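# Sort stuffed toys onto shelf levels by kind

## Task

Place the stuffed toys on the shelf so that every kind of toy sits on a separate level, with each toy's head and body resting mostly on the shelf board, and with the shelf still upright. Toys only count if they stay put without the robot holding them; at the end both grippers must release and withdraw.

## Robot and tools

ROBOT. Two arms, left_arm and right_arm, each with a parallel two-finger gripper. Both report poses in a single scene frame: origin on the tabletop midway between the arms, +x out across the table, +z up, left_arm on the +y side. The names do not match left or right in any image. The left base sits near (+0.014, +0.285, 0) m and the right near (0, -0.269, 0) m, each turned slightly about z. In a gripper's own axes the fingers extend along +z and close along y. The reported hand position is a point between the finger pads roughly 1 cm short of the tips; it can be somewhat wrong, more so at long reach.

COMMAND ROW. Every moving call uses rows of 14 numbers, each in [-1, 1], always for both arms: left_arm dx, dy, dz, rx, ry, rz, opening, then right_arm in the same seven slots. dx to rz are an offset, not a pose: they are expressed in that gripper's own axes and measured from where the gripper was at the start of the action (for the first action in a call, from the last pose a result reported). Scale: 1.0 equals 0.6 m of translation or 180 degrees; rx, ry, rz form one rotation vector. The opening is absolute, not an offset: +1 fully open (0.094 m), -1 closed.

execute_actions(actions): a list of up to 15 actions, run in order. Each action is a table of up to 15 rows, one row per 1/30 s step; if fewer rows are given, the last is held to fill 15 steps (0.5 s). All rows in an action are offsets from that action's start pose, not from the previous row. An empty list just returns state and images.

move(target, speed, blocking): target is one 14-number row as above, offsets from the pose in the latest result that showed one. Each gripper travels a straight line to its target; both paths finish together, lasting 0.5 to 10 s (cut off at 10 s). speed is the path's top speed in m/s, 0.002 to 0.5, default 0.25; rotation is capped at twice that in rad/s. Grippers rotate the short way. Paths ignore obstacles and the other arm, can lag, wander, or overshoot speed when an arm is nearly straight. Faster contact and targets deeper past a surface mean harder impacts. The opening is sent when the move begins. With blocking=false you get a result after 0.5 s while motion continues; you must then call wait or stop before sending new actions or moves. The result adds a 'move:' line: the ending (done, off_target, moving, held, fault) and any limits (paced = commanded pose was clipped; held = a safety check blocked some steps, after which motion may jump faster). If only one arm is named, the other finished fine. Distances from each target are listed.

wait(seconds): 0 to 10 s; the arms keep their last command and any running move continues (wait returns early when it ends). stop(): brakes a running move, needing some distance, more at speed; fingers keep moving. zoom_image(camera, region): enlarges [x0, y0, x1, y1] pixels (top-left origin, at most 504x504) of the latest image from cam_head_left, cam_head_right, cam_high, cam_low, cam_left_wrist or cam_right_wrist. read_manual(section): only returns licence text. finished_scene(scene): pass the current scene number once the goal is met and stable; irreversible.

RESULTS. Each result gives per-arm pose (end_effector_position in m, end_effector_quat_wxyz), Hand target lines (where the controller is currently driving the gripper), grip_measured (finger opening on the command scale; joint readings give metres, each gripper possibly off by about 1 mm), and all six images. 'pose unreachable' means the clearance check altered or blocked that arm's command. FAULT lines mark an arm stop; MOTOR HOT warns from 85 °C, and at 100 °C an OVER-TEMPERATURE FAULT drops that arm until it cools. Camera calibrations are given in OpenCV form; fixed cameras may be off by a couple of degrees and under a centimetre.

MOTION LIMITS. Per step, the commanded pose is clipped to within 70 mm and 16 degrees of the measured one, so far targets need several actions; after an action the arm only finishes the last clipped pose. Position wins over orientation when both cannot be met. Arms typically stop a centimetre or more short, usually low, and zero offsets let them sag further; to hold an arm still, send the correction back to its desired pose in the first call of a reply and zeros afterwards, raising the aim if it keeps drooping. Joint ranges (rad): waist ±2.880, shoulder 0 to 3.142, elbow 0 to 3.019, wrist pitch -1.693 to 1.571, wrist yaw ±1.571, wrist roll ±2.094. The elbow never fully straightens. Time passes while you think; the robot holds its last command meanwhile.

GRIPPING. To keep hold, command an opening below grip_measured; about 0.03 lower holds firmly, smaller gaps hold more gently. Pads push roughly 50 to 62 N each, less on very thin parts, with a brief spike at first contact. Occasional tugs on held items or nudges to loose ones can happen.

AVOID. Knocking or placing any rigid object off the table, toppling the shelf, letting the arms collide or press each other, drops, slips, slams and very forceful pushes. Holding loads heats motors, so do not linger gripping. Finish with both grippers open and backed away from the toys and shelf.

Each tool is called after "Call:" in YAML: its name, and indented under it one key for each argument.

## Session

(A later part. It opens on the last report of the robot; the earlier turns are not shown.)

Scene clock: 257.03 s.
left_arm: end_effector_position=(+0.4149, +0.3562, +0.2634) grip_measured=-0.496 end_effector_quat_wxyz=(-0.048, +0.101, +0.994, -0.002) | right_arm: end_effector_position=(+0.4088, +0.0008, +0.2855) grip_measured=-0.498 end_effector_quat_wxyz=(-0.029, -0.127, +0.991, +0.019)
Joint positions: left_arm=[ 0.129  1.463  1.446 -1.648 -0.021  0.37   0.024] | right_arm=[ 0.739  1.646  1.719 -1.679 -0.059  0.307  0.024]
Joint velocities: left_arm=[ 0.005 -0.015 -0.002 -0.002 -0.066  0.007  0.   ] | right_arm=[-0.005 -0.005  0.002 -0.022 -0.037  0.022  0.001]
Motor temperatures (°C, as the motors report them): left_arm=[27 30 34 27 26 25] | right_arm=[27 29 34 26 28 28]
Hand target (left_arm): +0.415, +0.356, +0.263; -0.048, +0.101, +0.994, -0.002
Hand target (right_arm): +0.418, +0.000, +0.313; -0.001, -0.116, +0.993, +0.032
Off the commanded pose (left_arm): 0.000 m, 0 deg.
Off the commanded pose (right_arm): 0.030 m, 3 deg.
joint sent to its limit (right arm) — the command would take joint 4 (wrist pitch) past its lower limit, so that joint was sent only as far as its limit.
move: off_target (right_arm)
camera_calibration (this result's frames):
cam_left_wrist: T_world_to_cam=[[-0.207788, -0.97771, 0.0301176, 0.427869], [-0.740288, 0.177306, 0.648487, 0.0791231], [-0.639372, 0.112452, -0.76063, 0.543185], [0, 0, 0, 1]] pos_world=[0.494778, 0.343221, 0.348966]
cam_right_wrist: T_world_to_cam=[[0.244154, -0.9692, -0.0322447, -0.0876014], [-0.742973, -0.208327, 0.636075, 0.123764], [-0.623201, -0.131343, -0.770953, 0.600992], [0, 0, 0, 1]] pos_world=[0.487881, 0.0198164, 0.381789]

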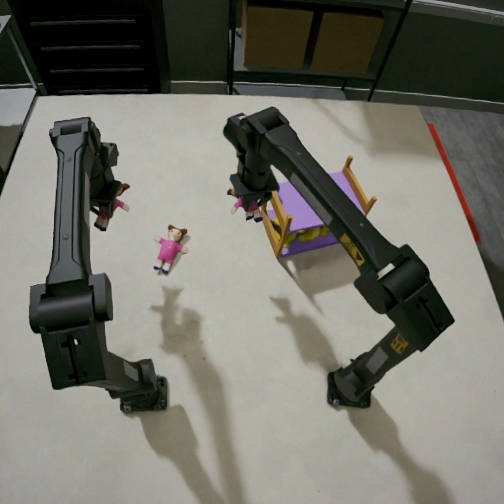

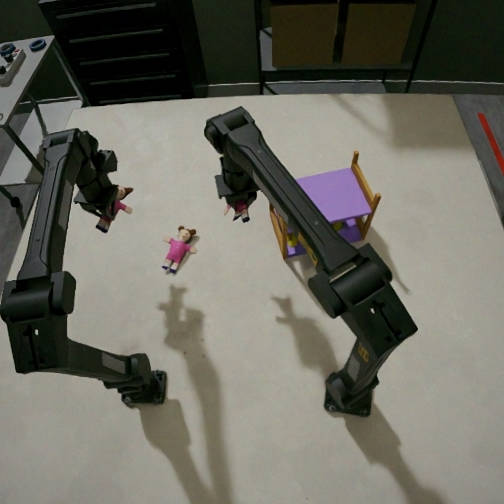

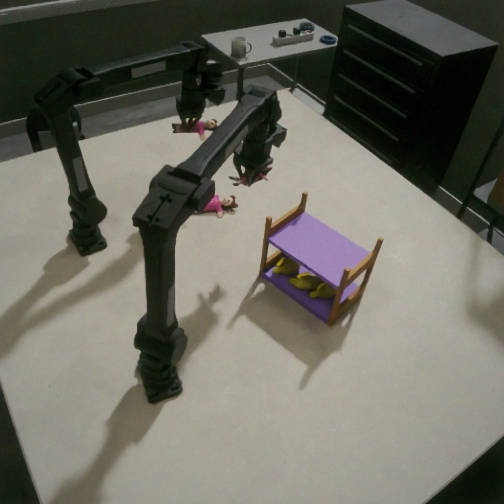

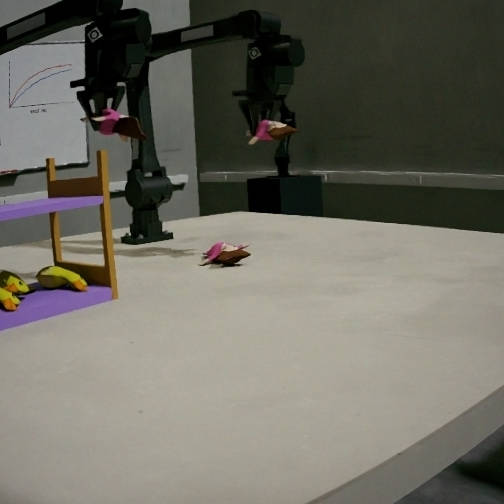

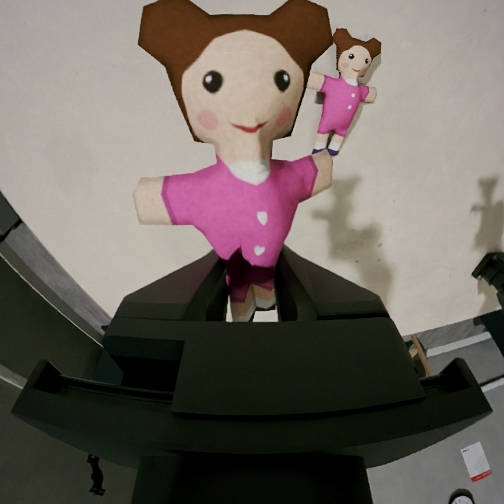

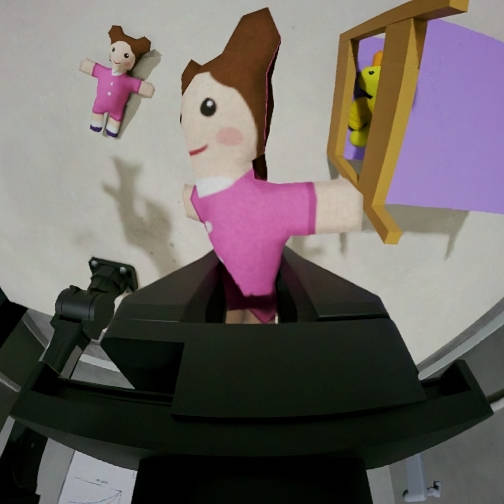

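Call:
move:
  target: [0,0,0,0,0,0,-0.5,-0.09,-0.52,-0.04,0,-0.04,0,-0.5]
  speed: 0.2

Scene clock: 262.13 s.
left_arm: end_effector_position=(+0.4149, +0.3562, +0.2634) grip_measured=-0.496 end_effector_quat_wxyz=(-0.048, +0.101, +0.994, -0.002) | right_arm: end_effector_position=(+0.5162, -0.2890, +0.2638) grip_measured=-0.498 end_effector_quat_wxyz=(-0.006, -0.116, +0.993, +0.031)
Joint positions: left_arm=[ 0.129  1.463  1.446 -1.648 -0.021  0.37   0.024] | right_arm=[ 0.118  1.707  1.74  -1.626 -0.06  -0.29   0.024]
Joint velocities: left_arm=[-0.015 -0.015 -0.012 -0.022 -0.081  0.007  0.   ] | right_arm=[ 0.005 -0.024  0.002  0.002 -0.022  0.007 -0.001]
Motor temperatures (°C, as the motors report them): left_arm=[27 30 34 27 26 25] | right_arm=[27 29 35 26 28 28]
Hand target (left_arm): +0.415, +0.356, +0.263; -0.048, +0.101, +0.994, -0.002
Hand target (right_arm): +0.534, -0.288, +0.288; +0.029, -0.125, +0.991, +0.027
Off the commanded pose (left_arm): 0.000 m, 0 deg.
Off the commanded pose (right_arm): 0.038 m, 5 deg.
move: off_target (right_arm)
camera_calibration (this result's frames):
cam_left_wrist: T_world_to_cam=[[-0.207788, -0.97771, 0.0301176, 0.427869], [-0.740288, 0.177306, 0.648487, 0.0791231], [-0.639372, 0.112452, -0.76063, 0.543185], [0, 0, 0, 1]] pos_world=[0.494778, 0.343221, 0.348966]
cam_right_wrist: T_world_to_cam=[[0.221802, -0.973796, -0.0502588, -0.380416], [-0.77421, -0.207208, 0.59805, 0.183439], [-0.592792, -0.0937377, -0.799881, 0.615851], [0, 0, 0, 1]] pos_world=[0.591469, -0.274709, 0.363783]

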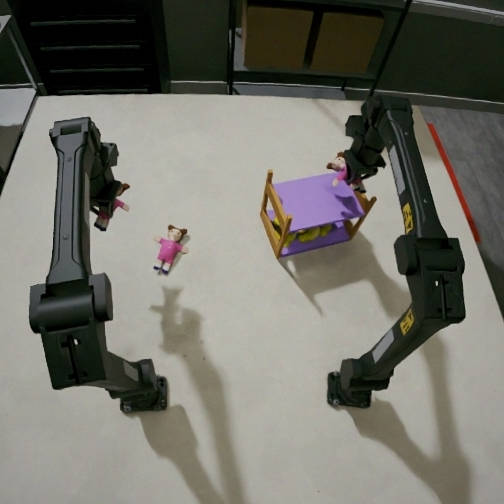

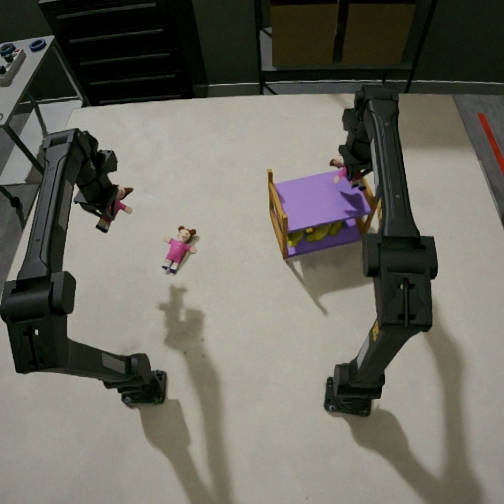

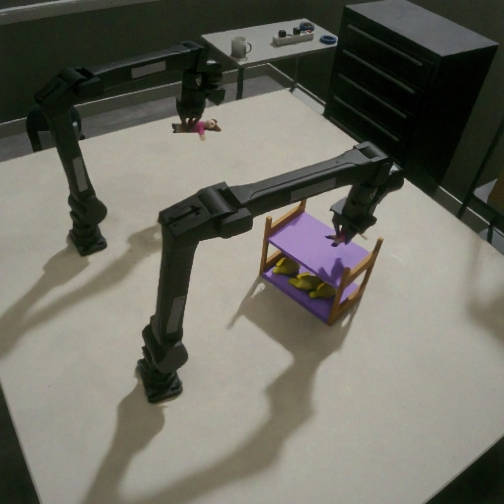

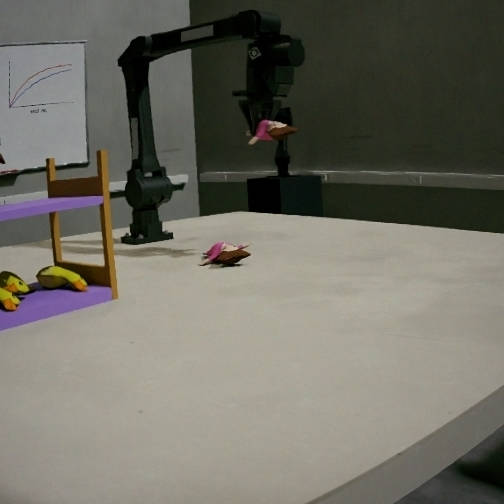

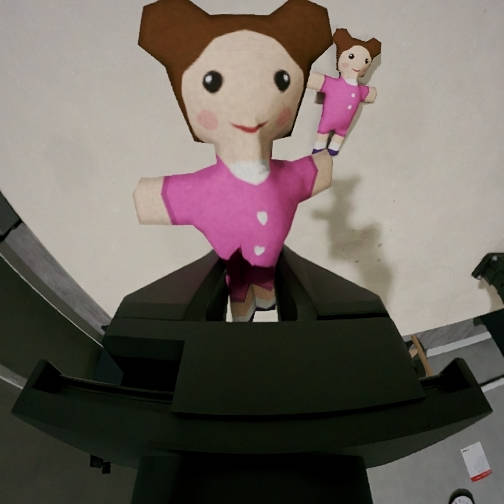

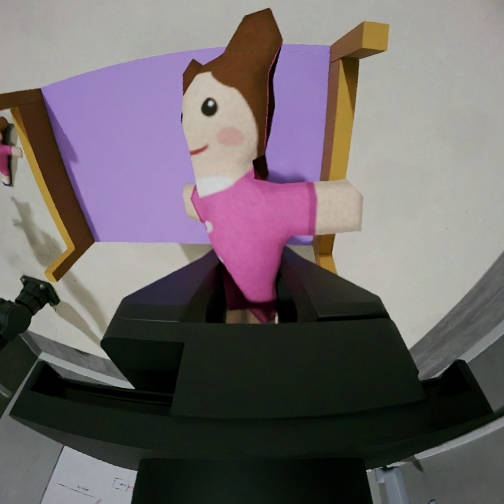

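Call:
move:
  target: [0,0,0,0,0,0,-0.5,-0.03,0,0.105,0,0,0,-0.5]
  speed: 0.1

Scene clock: 264.97 s.
left_arm: end_effector_position=(+0.4149, +0.3562, +0.2634) grip_measured=-0.496 end_effector_quat_wxyz=(-0.048, +0.101, +0.994, -0.002) | right_arm: end_effector_position=(+0.5305, -0.2862, +0.2044) grip_measured=-0.498 end_effector_quat_wxyz=(-0.007, -0.116, +0.993, +0.032)
Joint positions: left_arm=[ 0.129  1.463  1.446 -1.648 -0.021  0.37   0.024] | right_arm=[ 0.125  1.754  1.647 -1.489 -0.06  -0.283  0.024]
Joint velocities: left_arm=[-0.015 -0.024 -0.002  0.007 -0.051 -0.022 -0.001] | right_arm=[-0.005  0.015 -0.007  0.002 -0.007  0.007 -0.   ]
Motor temperatures (°C, as the motors report them): left_arm=[27 30 34 27 26 25] | right_arm=[27 29 35 26 28 28]
Hand target (left_arm): +0.415, +0.356, +0.263; -0.048, +0.101, +0.994, -0.002
Hand target (right_arm): +0.532, -0.280, +0.201; -0.006, -0.116, +0.993, +0.031
Off the commanded pose (left_arm): 0.000 m, 0 deg.
Off the commanded pose (right_arm): 0.007 m, 0 deg.
move: done
camera_calibration (this result's frames):
cam_left_wrist: T_world_to_cam=[[-0.207788, -0.97771, 0.0301176, 0.427869], [-0.740288, 0.177306, 0.648487, 0.0791231], [-0.639372, 0.112452, -0.76063, 0.543185], [0, 0, 0, 1]] pos_world=[0.494778, 0.343221, 0.348966]
cam_right_wrist: T_world_to_cam=[[0.221621, -0.97379, -0.0511555, -0.38354], [-0.771901, -0.207246, 0.601014, 0.22878], [-0.595863, -0.09371, -0.7976, 0.578319], [0, 0, 0, 1]] pos_world=[0.606195, -0.271879, 0.304147]

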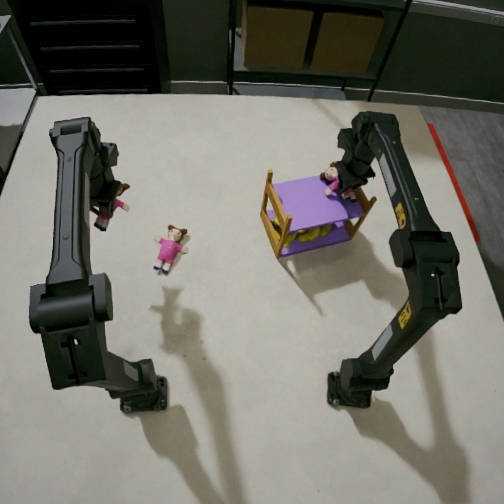

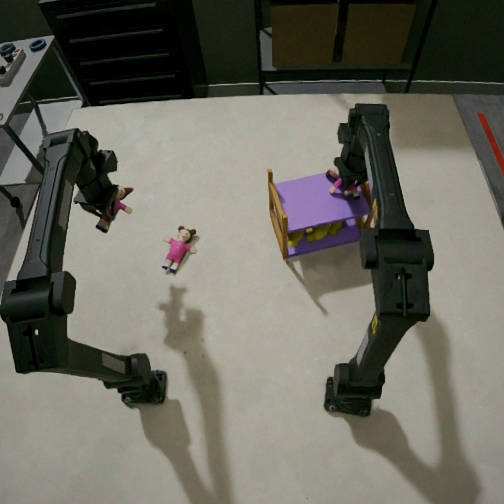

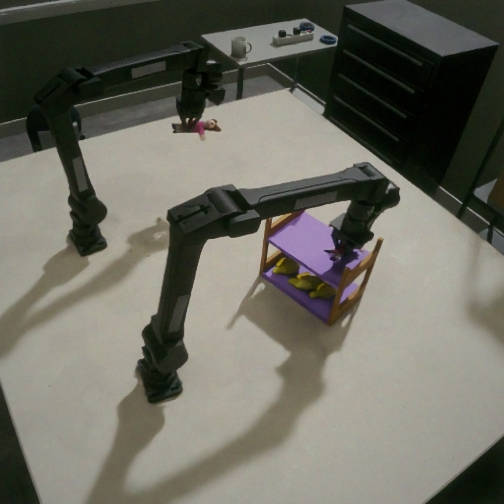

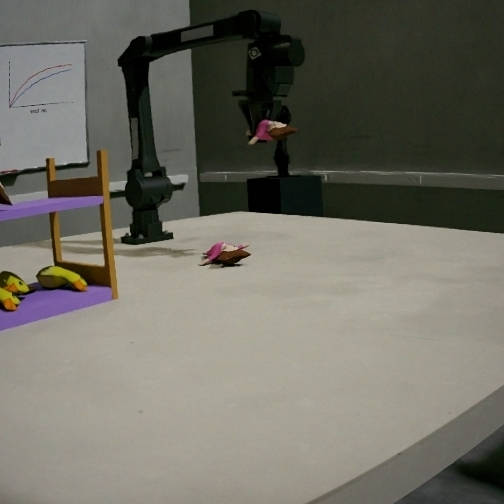

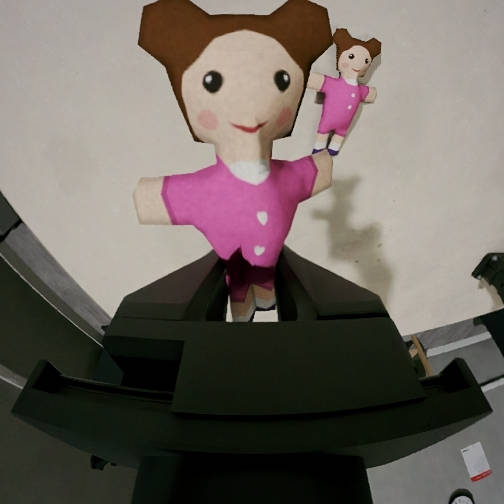

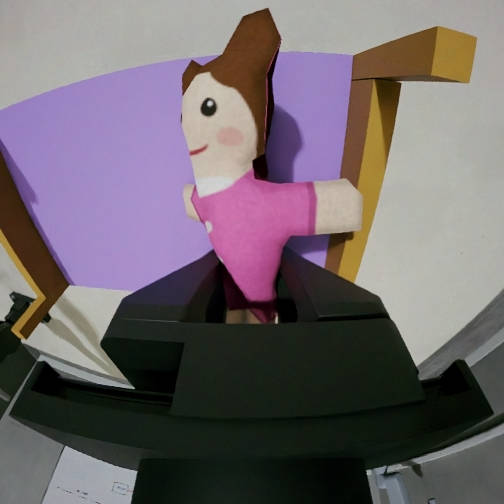

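Slightly too far back; pull toward the front.

Call:
move:
  target: [0,0,0,0,0,0,-0.5,0.03,0,0.03,0,0,0,-0.5]
  speed: 0.06

Call:
move:
  target: [0,0,0,0,0,0,-0.5,0,0,0,0,0,0,0.3]

Call:
move:
  target: [0,0,0,0,0,0,-0.5,0,0,-0.18,0,0,0,0.3]
  speed: 0.2

Scene clock: 269.73 s.
left_arm: end_effector_position=(+0.4149, +0.3562, +0.2634) grip_measured=-0.496 end_effector_quat_wxyz=(-0.048, +0.101, +0.994, -0.002) | right_arm: end_effector_position=(+0.5143, -0.2854, +0.1804) grip_measured=-0.498 end_effector_quat_wxyz=(-0.018, -0.115, +0.993, +0.033)
Joint positions: left_arm=[ 0.129  1.463  1.446 -1.648 -0.021  0.37   0.024] | right_arm=[ 0.125  1.734  1.556 -1.44  -0.06  -0.283  0.024]
Joint velocities: left_arm=[-0.005 -0.005 -0.027 -0.007 -0.037  0.051  0.   ] | right_arm=[-0.015 -0.005 -0.017 -0.012  0.037 -0.022  0.001]
Motor temperatures (°C, as the motors report them): left_arm=[27 30 34 27 26 25] | right_arm=[27 29 34 26 28 28]
Hand target (left_arm): +0.415, +0.356, +0.263; -0.048, +0.101, +0.994, -0.002
Hand target (right_arm): +0.512, -0.289, +0.187; -0.007, -0.116, +0.993, +0.031
Off the commanded pose (left_arm): 0.000 m, 0 deg.
Off the commanded pose (right_arm): 0.007 m, 1 deg.
move: done
camera_calibration (this result's frames):
cam_left_wrist: T_world_to_cam=[[-0.207788, -0.97771, 0.0301176, 0.427869], [-0.740288, 0.177306, 0.648487, 0.0791231], [-0.639372, 0.112452, -0.76063, 0.543185], [0, 0, 0, 1]] pos_world=[0.494778, 0.343221, 0.348966]
cam_right_wrist: T_world_to_cam=[[0.220096, -0.973817, -0.0569039, -0.378565], [-0.75897, -0.2076, 0.617144, 0.221192], [-0.612798, -0.0926425, -0.78479, 0.556277], [0, 0, 0, 1]] pos_world=[0.592084, -0.271199, 0.278511]

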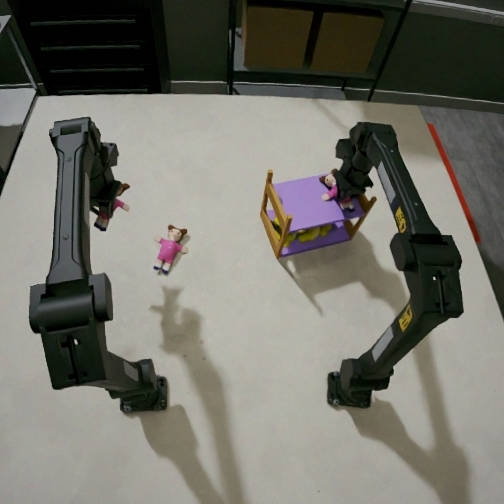

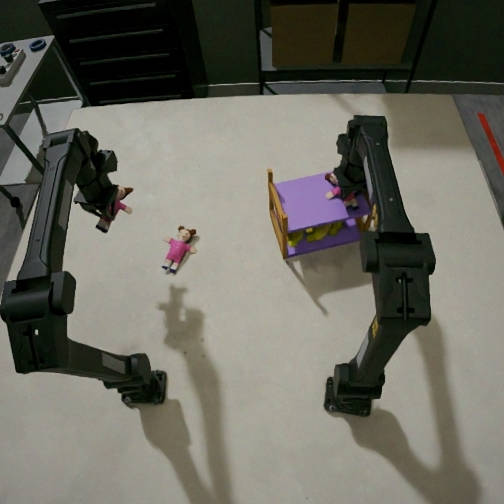

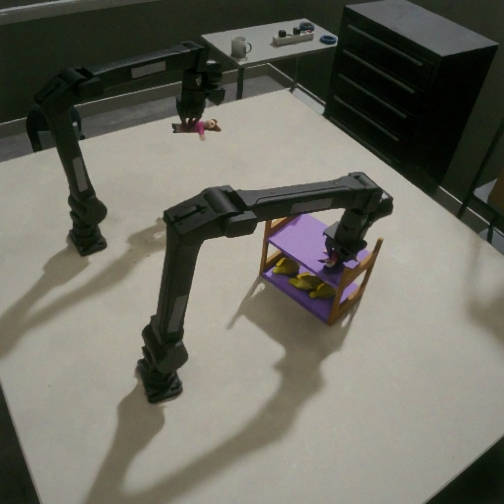

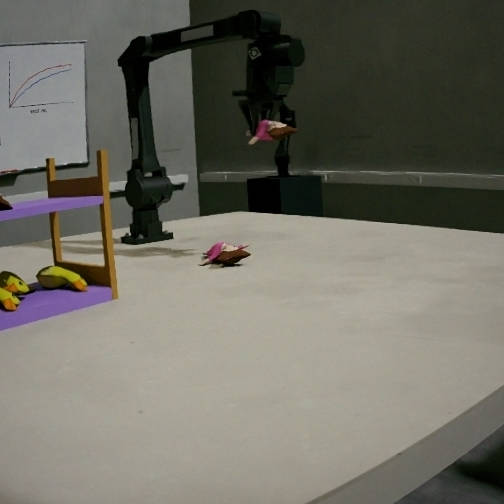

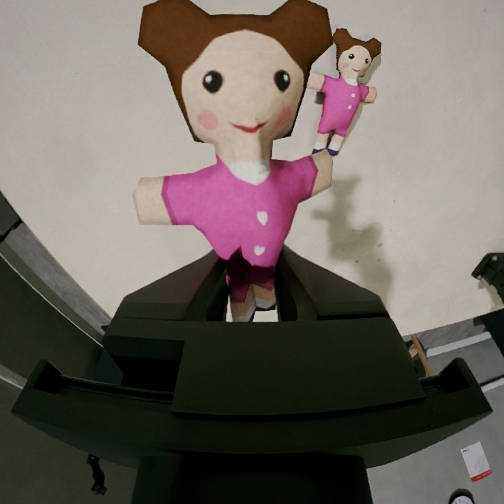

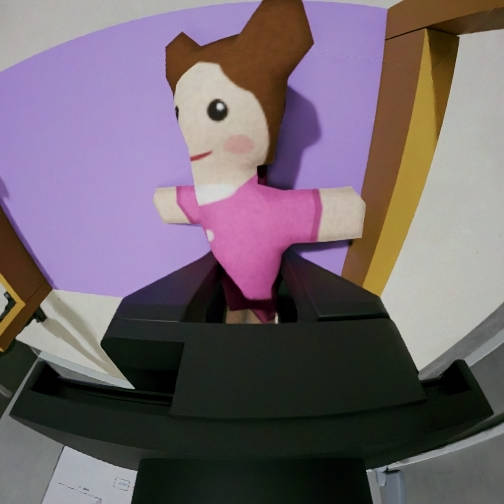

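Scene clock: 270.23 s.
left_arm: end_effector_position=(+0.4149, +0.3562, +0.2634) grip_measured=-0.496 end_effector_quat_wxyz=(-0.048, +0.101, +0.994, -0.002) | right_arm: end_effector_position=(+0.5143, -0.2854, +0.1804) grip_measured=+0.299 end_effector_quat_wxyz=(-0.018, -0.115, +0.993, +0.033)
Joint positions: left_arm=[ 0.129  1.463  1.446 -1.648 -0.021  0.37   0.024] | right_arm=[ 0.125  1.734  1.556 -1.44  -0.06  -0.283  0.061]
Joint velocities: left_arm=[-0.005  0.005  0.002 -0.002  0.037  0.007  0.   ] | right_arm=[-0.024 -0.005 -0.022 -0.012  0.051 -0.037 -0.   ]
Motor temperatures (°C, as the motors report them): left_arm=[27 30 34 27 26 25] | right_arm=[27 29 34 26 28 28]
Hand target (left_arm): +0.415, +0.356, +0.263; -0.048, +0.101, +0.994, -0.002
Hand target (right_arm): +0.514, -0.285, +0.180; -0.018, -0.115, +0.993, +0.033
Off the commanded pose (left_arm): 0.000 m, 0 deg.
Off the commanded pose (right_arm): 0.000 m, 0 deg.
move: done
camera_calibration (this result's frames):
cam_left_wrist: T_world_to_cam=[[-0.207788, -0.97771, 0.0301176, 0.427869], [-0.740288, 0.177306, 0.648487, 0.0791231], [-0.639372, 0.112452, -0.76063, 0.543185], [0, 0, 0, 1]] pos_world=[0.494778, 0.343221, 0.348966]
cam_right_wrist: T_world_to_cam=[[0.220096, -0.973817, -0.0569039, -0.378565], [-0.75897, -0.2076, 0.617144, 0.221192], [-0.612798, -0.0926425, -0.78479, 0.556277], [0, 0, 0, 1]] pos_world=[0.592084, -0.271199, 0.278511]

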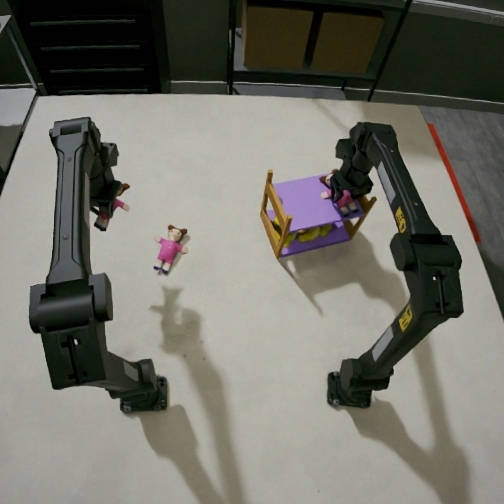

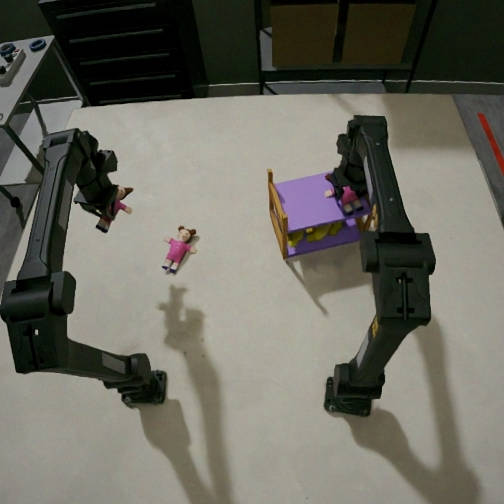

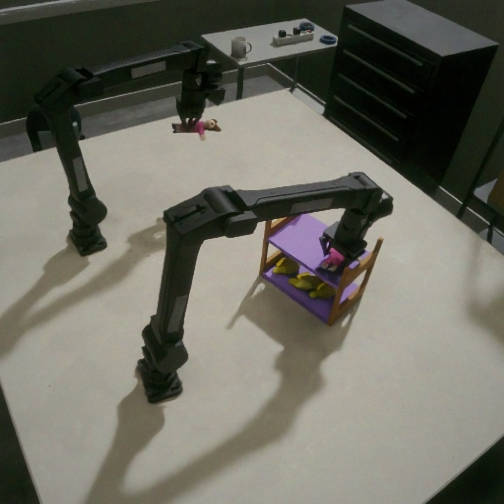

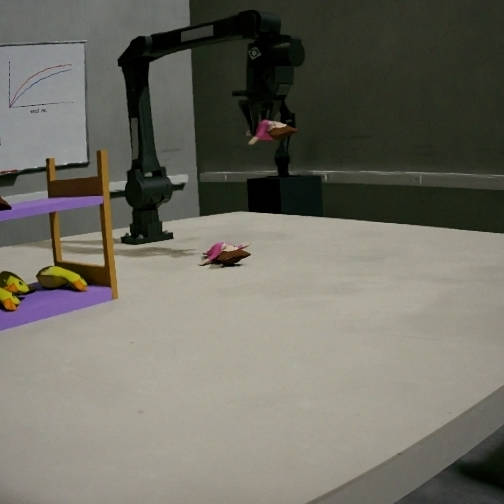

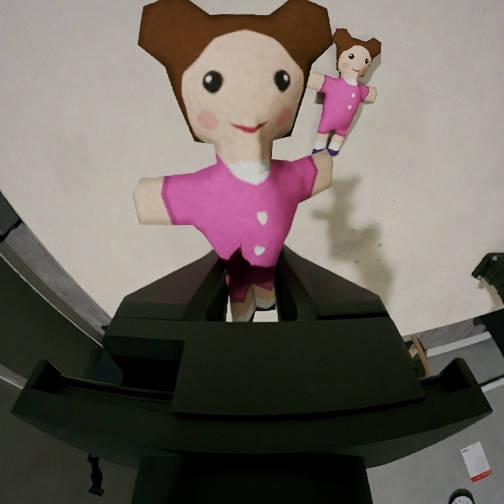

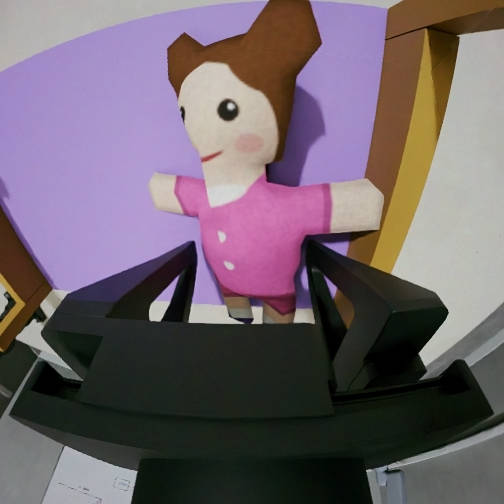

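Scene clock: 271.20 s.
left_arm: end_effector_position=(+0.4149, +0.3562, +0.2634) grip_measured=-0.496 end_effector_quat_wxyz=(-0.048, +0.101, +0.994, -0.002) | right_arm: end_effector_position=(+0.5097, -0.2867, +0.2638) grip_measured=+0.299 end_effector_quat_wxyz=(-0.030, -0.114, +0.992, +0.035)
Joint positions: left_arm=[ 0.129  1.463  1.446 -1.648 -0.021  0.37   0.024] | right_arm=[ 0.122  1.722  1.759 -1.679 -0.06  -0.285  0.061]
Joint velocities: left_arm=[-0.005 -0.015  0.002 -0.007  0.081 -0.007  0.001] | right_arm=[ 0.005 -0.005 -0.012 -0.022 -0.11  -0.051  0.   ]
Motor temperatures (°C, as the motors report them): left_arm=[27 30 34 27 26 25] | right_arm=[27 29 35 26 28 28]
Hand target (left_arm): +0.415, +0.356, +0.263; -0.048, +0.101, +0.994, -0.002
Hand target (right_arm): +0.518, -0.293, +0.287; -0.005, -0.115, +0.993, +0.031
Off the commanded pose (left_arm): 0.000 m, 0 deg.
Off the commanded pose (right_arm): 0.027 m, 1 deg.
joint sent to its limit (right arm) — the command would take joint 4 (wrist pitch) past its lower limit, so that joint was sent only as far as its limit.
move: off_target (right_arm)
camera_calibration (this result's frames):
cam_left_wrist: T_world_to_cam=[[-0.207788, -0.97771, 0.0301176, 0.427869], [-0.740288, 0.177306, 0.648487, 0.0791231], [-0.639372, 0.112452, -0.76063, 0.543185], [0, 0, 0, 1]] pos_world=[0.494778, 0.343221, 0.348966]
cam_right_wrist: T_world_to_cam=[[0.21749, -0.973985, -0.0636469, -0.371062], [-0.743775, -0.207604, 0.635373, 0.153485], [-0.632057, -0.090848, -0.769578, 0.625102], [0, 0, 0, 1]] pos_world=[0.589961, -0.272756, 0.359927]

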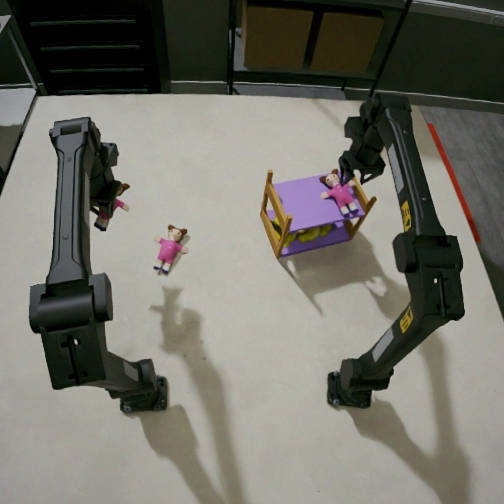

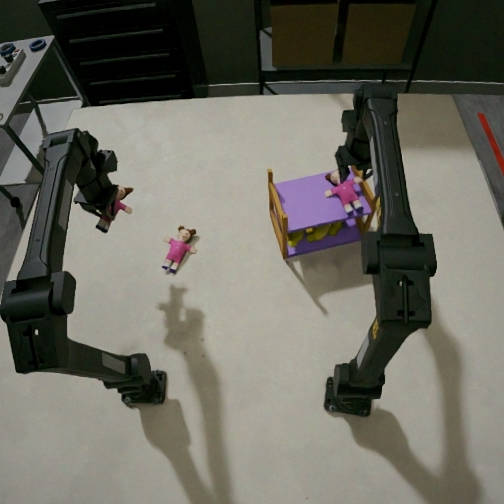

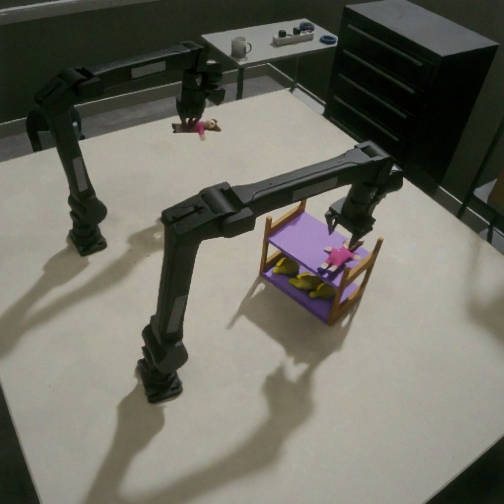

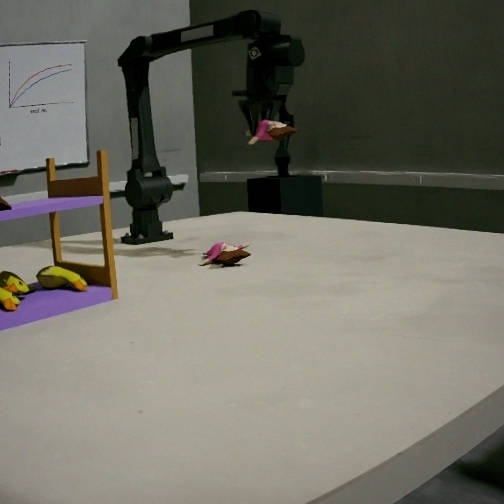

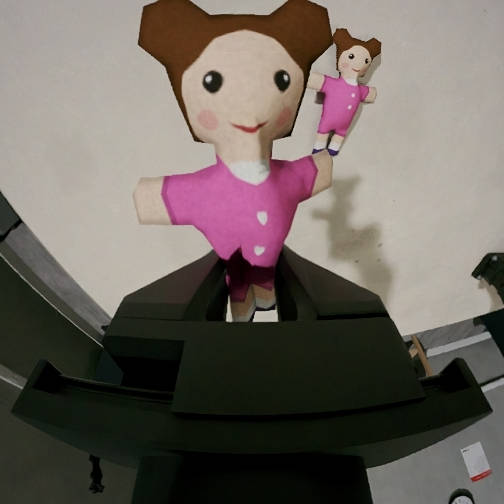

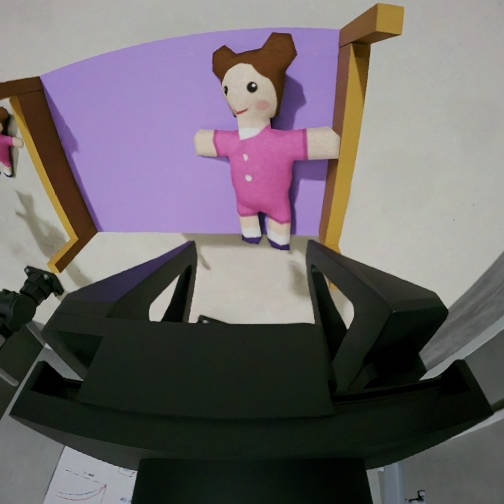

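Call:
move:
  target: [-0.35,-0.91,-0.14,0,-0.04,-0.14,-0.5,0.36,-0.42,-0.15,0,-0.2,0,0.3]

Scene clock: 285.83 s.
left_arm: end_effector_position=(+0.5136, -0.2173, +0.3163) grip_measured=-0.496 end_effector_quat_wxyz=(+0.093, -0.108, +0.985, -0.099) | right_arm: end_effector_position=(+0.3525, -0.5755, +0.3242) grip_measured=+0.299 end_effector_quat_wxyz=(+0.266, -0.085, +0.957, +0.079)
Joint positions: left_arm=[-0.832  2.163  2.557 -1.693 -0.023 -1.008  0.024] | right_arm=[-0.728  1.437  1.509 -1.465 -0.537 -1.032  0.061]
Joint velocities: left_arm=[ 0.005  0.005 -0.017 -0.007 -0.007 -0.051 -0.   ] | right_arm=[-0.034  0.005  0.002 -0.007  0.066 -0.007  0.   ]
Motor temperatures (°C, as the motors report them): left_arm=[27 30 35 27 26 25] | right_arm=[27 29 36 26 28 28]
Hand target (left_arm): +0.519, -0.216, +0.340; +0.107, -0.116, +0.980, -0.119
Hand target (right_arm): +0.358, -0.582, +0.338; +0.274, -0.094, +0.955, +0.069
Off the commanded pose (left_arm): 0.020 m, 15 deg.
Off the commanded pose (right_arm): 0.026 m, 2 deg.
joint sent to its limit (left arm) — the command would take joint 4 (wrist pitch) past its lower limit, so that joint was sent only as far as its limit.
move: off_target (left_arm, right_arm)
camera_calibration (this result's frames):
cam_left_wrist: T_world_to_cam=[[0.182691, -0.956415, 0.227804, -0.372374], [-0.906106, -0.0738644, 0.416553, 0.323498], [-0.381571, -0.282515, -0.880107, 0.530559], [0, 0, 0, 1]] pos_world=[0.563598, -0.182358, 0.417023]
cam_right_wrist: T_world_to_cam=[[0.191819, -0.976339, -0.0998376, -0.594833], [-0.97606, -0.200407, 0.0845172, 0.202761], [-0.102526, 0.0812355, -0.991408, 0.530255], [0, 0, 0, 1]] pos_world=[0.366373, -0.5832, 0.449176]

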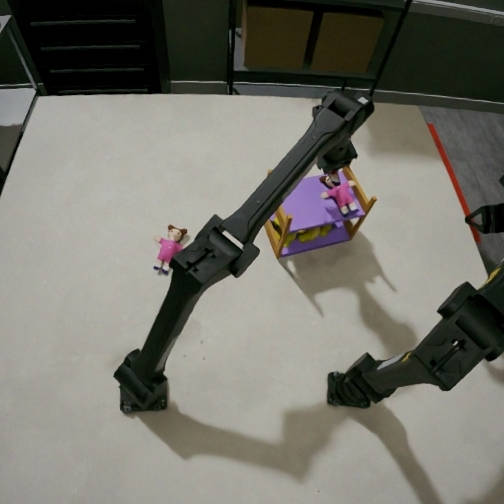

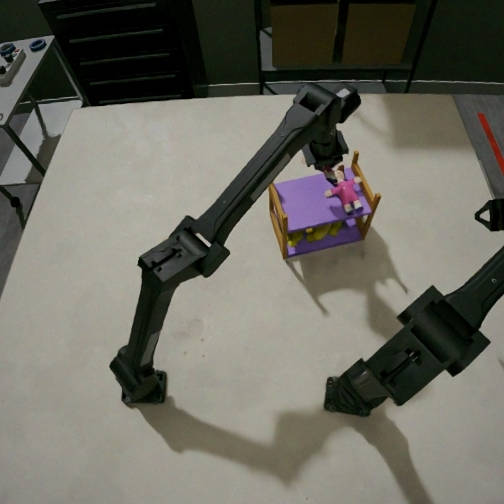

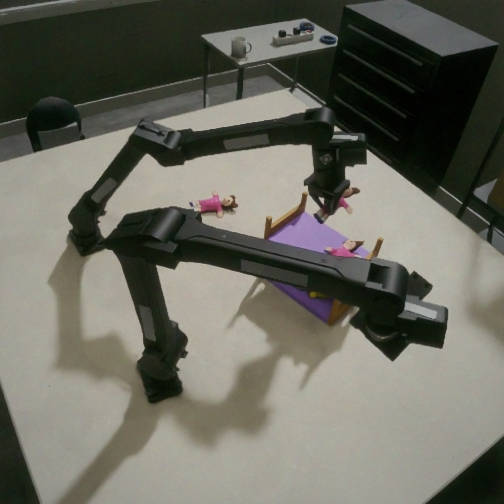

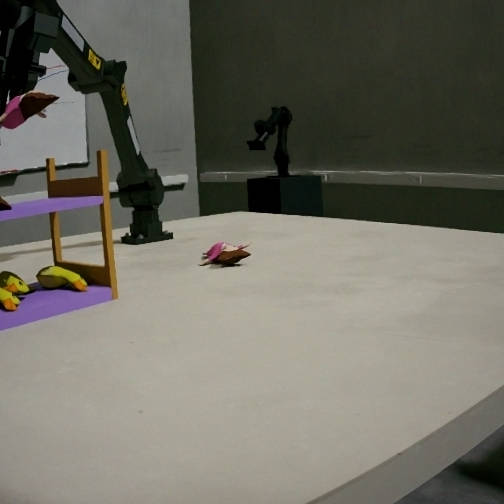

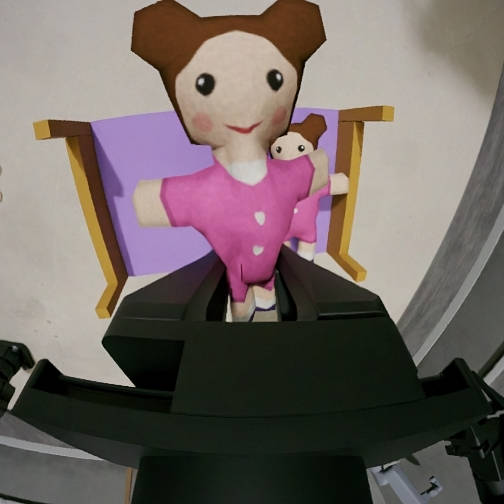

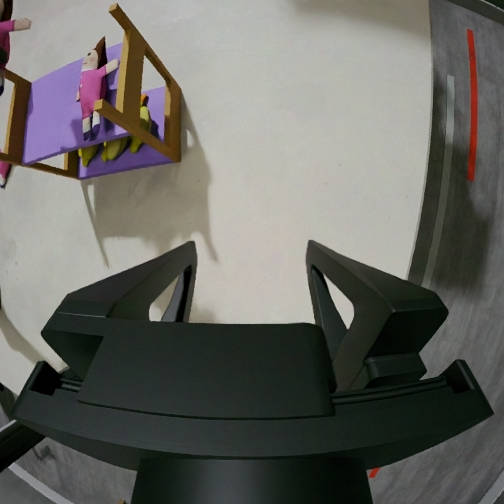

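Call:
move:
  target: [0.058,0.047,0.155,-0.045,0.035,0,-0.5,0,0,0,0,0,0,0.3]
  speed: 0.12

Scene clock: 292.47 s.
left_arm: end_effector_position=(+0.4935, -0.2085, +0.2178) grip_measured=-0.496 end_effector_quat_wxyz=(+0.027, -0.107, +0.994, -0.029) | right_arm: end_effector_position=(+0.3525, -0.5755, +0.3242) grip_measured=+0.299 end_effector_quat_wxyz=(+0.266, -0.086, +0.957, +0.079)
Joint positions: left_arm=[-0.84   2.168  2.319 -1.643 -0.008 -1.014  0.024] | right_arm=[-0.728  1.437  1.509 -1.465 -0.537 -1.033  0.061]
Joint velocities: left_arm=[-0.015 -0.015 -0.012 -0.007  0.037 -0.007  0.   ] | right_arm=[-0.024 -0.015 -0.007 -0.017  0.051 -0.051  0.   ]
Motor temperatures (°C, as the motors report them): left_arm=[27 31 36 27 26 25] | right_arm=[27 29 36 26 28 28]
Hand target (left_arm): +0.494, -0.216, +0.215; +0.031, -0.108, +0.993, -0.035
Hand target (right_arm): +0.352, -0.575, +0.324; +0.266, -0.085, +0.957, +0.079
Off the commanded pose (left_arm): 0.007 m, 1 deg.
Off the commanded pose (right_arm): 0.000 m, 0 deg.
move: done
camera_calibration (this result's frames):
cam_left_wrist: T_world_to_cam=[[0.200565, -0.976653, 0.0769595, -0.317986], [-0.837234, -0.130079, 0.531149, 0.276323], [-0.508737, -0.170963, -0.843776, 0.516839], [0, 0, 0, 1]] pos_world=[0.558059, -0.186257, 0.3138]
cam_right_wrist: T_world_to_cam=[[0.192786, -0.976209, -0.0992398, -0.595293], [-0.975885, -0.201303, 0.0844108, 0.202218], [-0.10238, 0.0805734, -0.991477, 0.529845], [0, 0, 0, 1]] pos_world=[0.366352, -0.583115, 0.449183]

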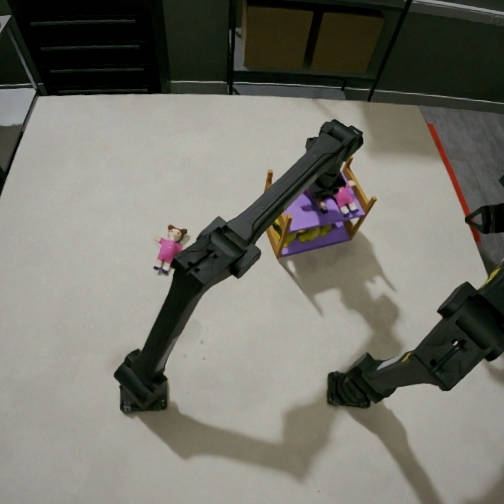

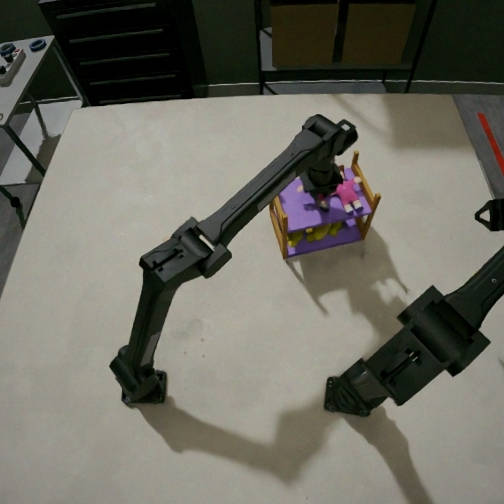

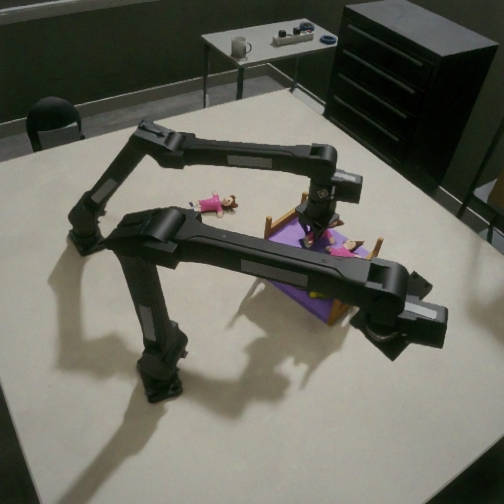

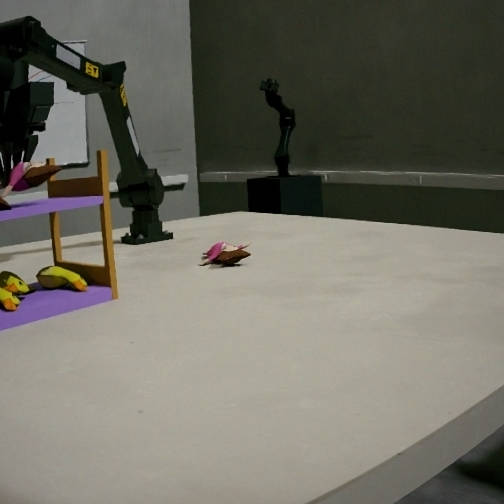

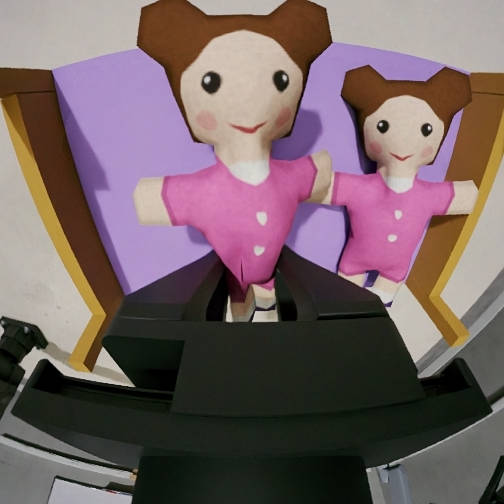

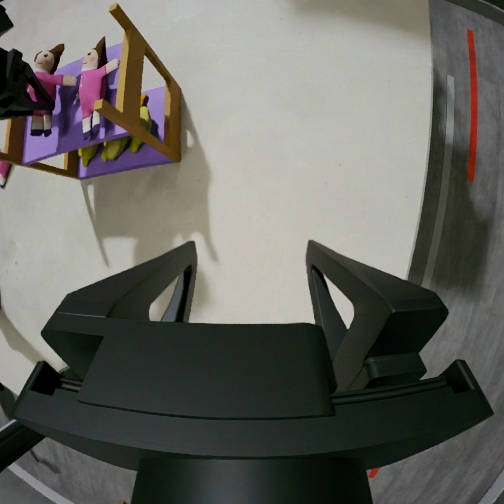

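Call:
move:
  target: [0.03,-0.025,0.04,0,0,0,-0.5,0,0,0,0,0,0,0.3]
  speed: 0.06

Scene clock: 295.33 s.
left_arm: end_effector_position=(+0.4779, -0.2233, +0.2004) grip_measured=-0.496 end_effector_quat_wxyz=(+0.024, -0.103, +0.994, -0.026) | right_arm: end_effector_position=(+0.3525, -0.5755, +0.3242) grip_measured=+0.299 end_effector_quat_wxyz=(+0.266, -0.086, +0.957, +0.079)
Joint positions: left_arm=[-0.871  2.168  2.274 -1.607 -0.008 -1.039  0.024] | right_arm=[-0.728  1.437  1.509 -1.465 -0.537 -1.033  0.061]
Joint velocities: left_arm=[-0.015 -0.015  0.002 -0.012 -0.037  0.022  0.   ] | right_arm=[ 0.005  0.005  0.007  0.002 -0.022  0.022  0.   ]
Motor temperatures (°C, as the motors report them): left_arm=[27 31 35 27 26 25] | right_arm=[27 29 36 26 28 28]
Hand target (left_arm): +0.480, -0.228, +0.194; +0.027, -0.106, +0.994, -0.029
Hand target (right_arm): +0.352, -0.575, +0.324; +0.266, -0.086, +0.957, +0.079
Off the commanded pose (left_arm): 0.008 m, 1 deg.
Off the commanded pose (right_arm): 0.000 m, 0 deg.
move: done
camera_calibration (this result's frames):
cam_left_wrist: T_world_to_cam=[[0.194335, -0.978412, 0.0703182, -0.324071], [-0.834144, -0.127108, 0.5367, 0.268683], [-0.516176, -0.162955, -0.840838, 0.496387], [0, 0, 0, 1]] pos_world=[0.543322, -0.202034, 0.295967]
cam_right_wrist: T_world_to_cam=[[0.192786, -0.976209, -0.0992398, -0.595293], [-0.975885, -0.201303, 0.0844108, 0.202218], [-0.10238, 0.0805734, -0.991477, 0.529845], [0, 0, 0, 1]] pos_world=[0.366352, -0.583115, 0.449183]

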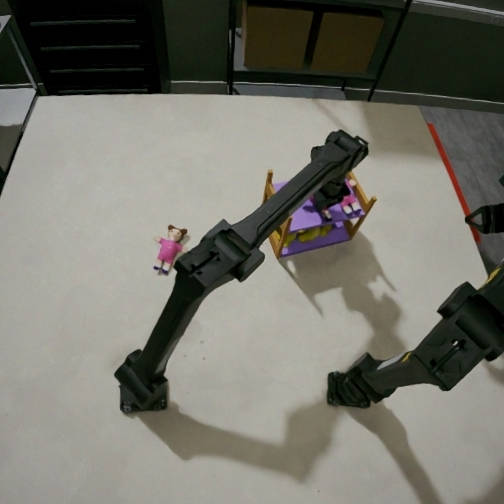

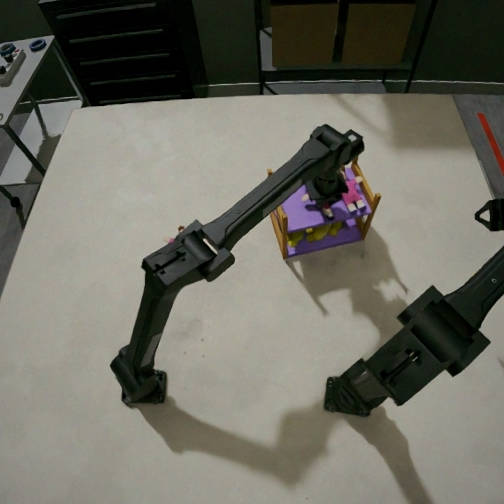

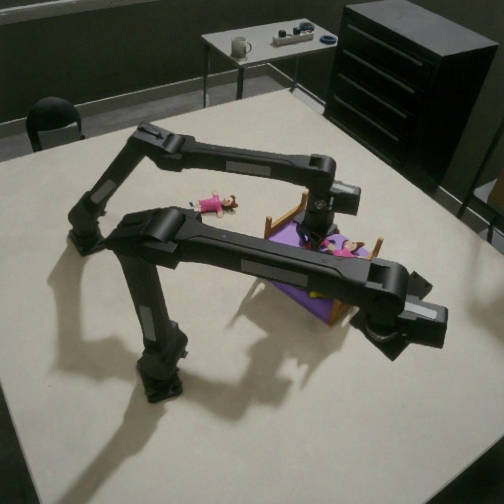

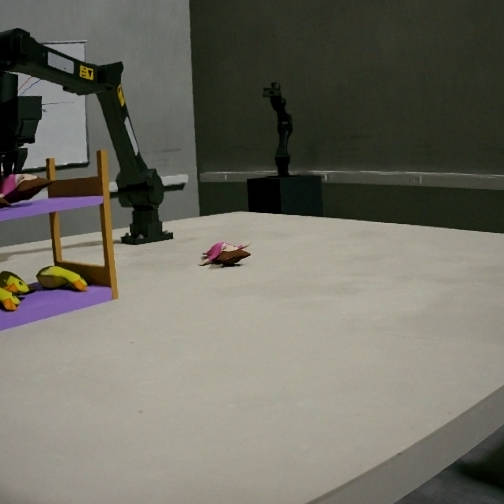

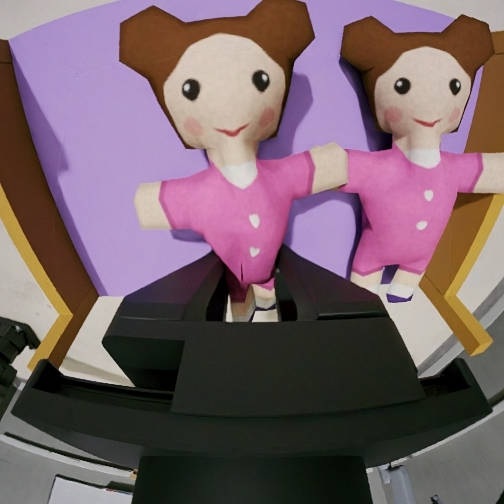

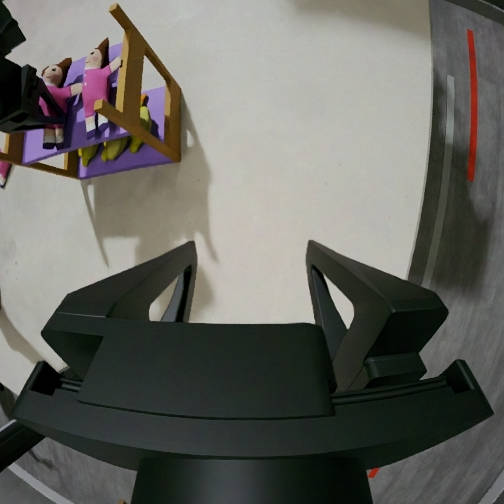

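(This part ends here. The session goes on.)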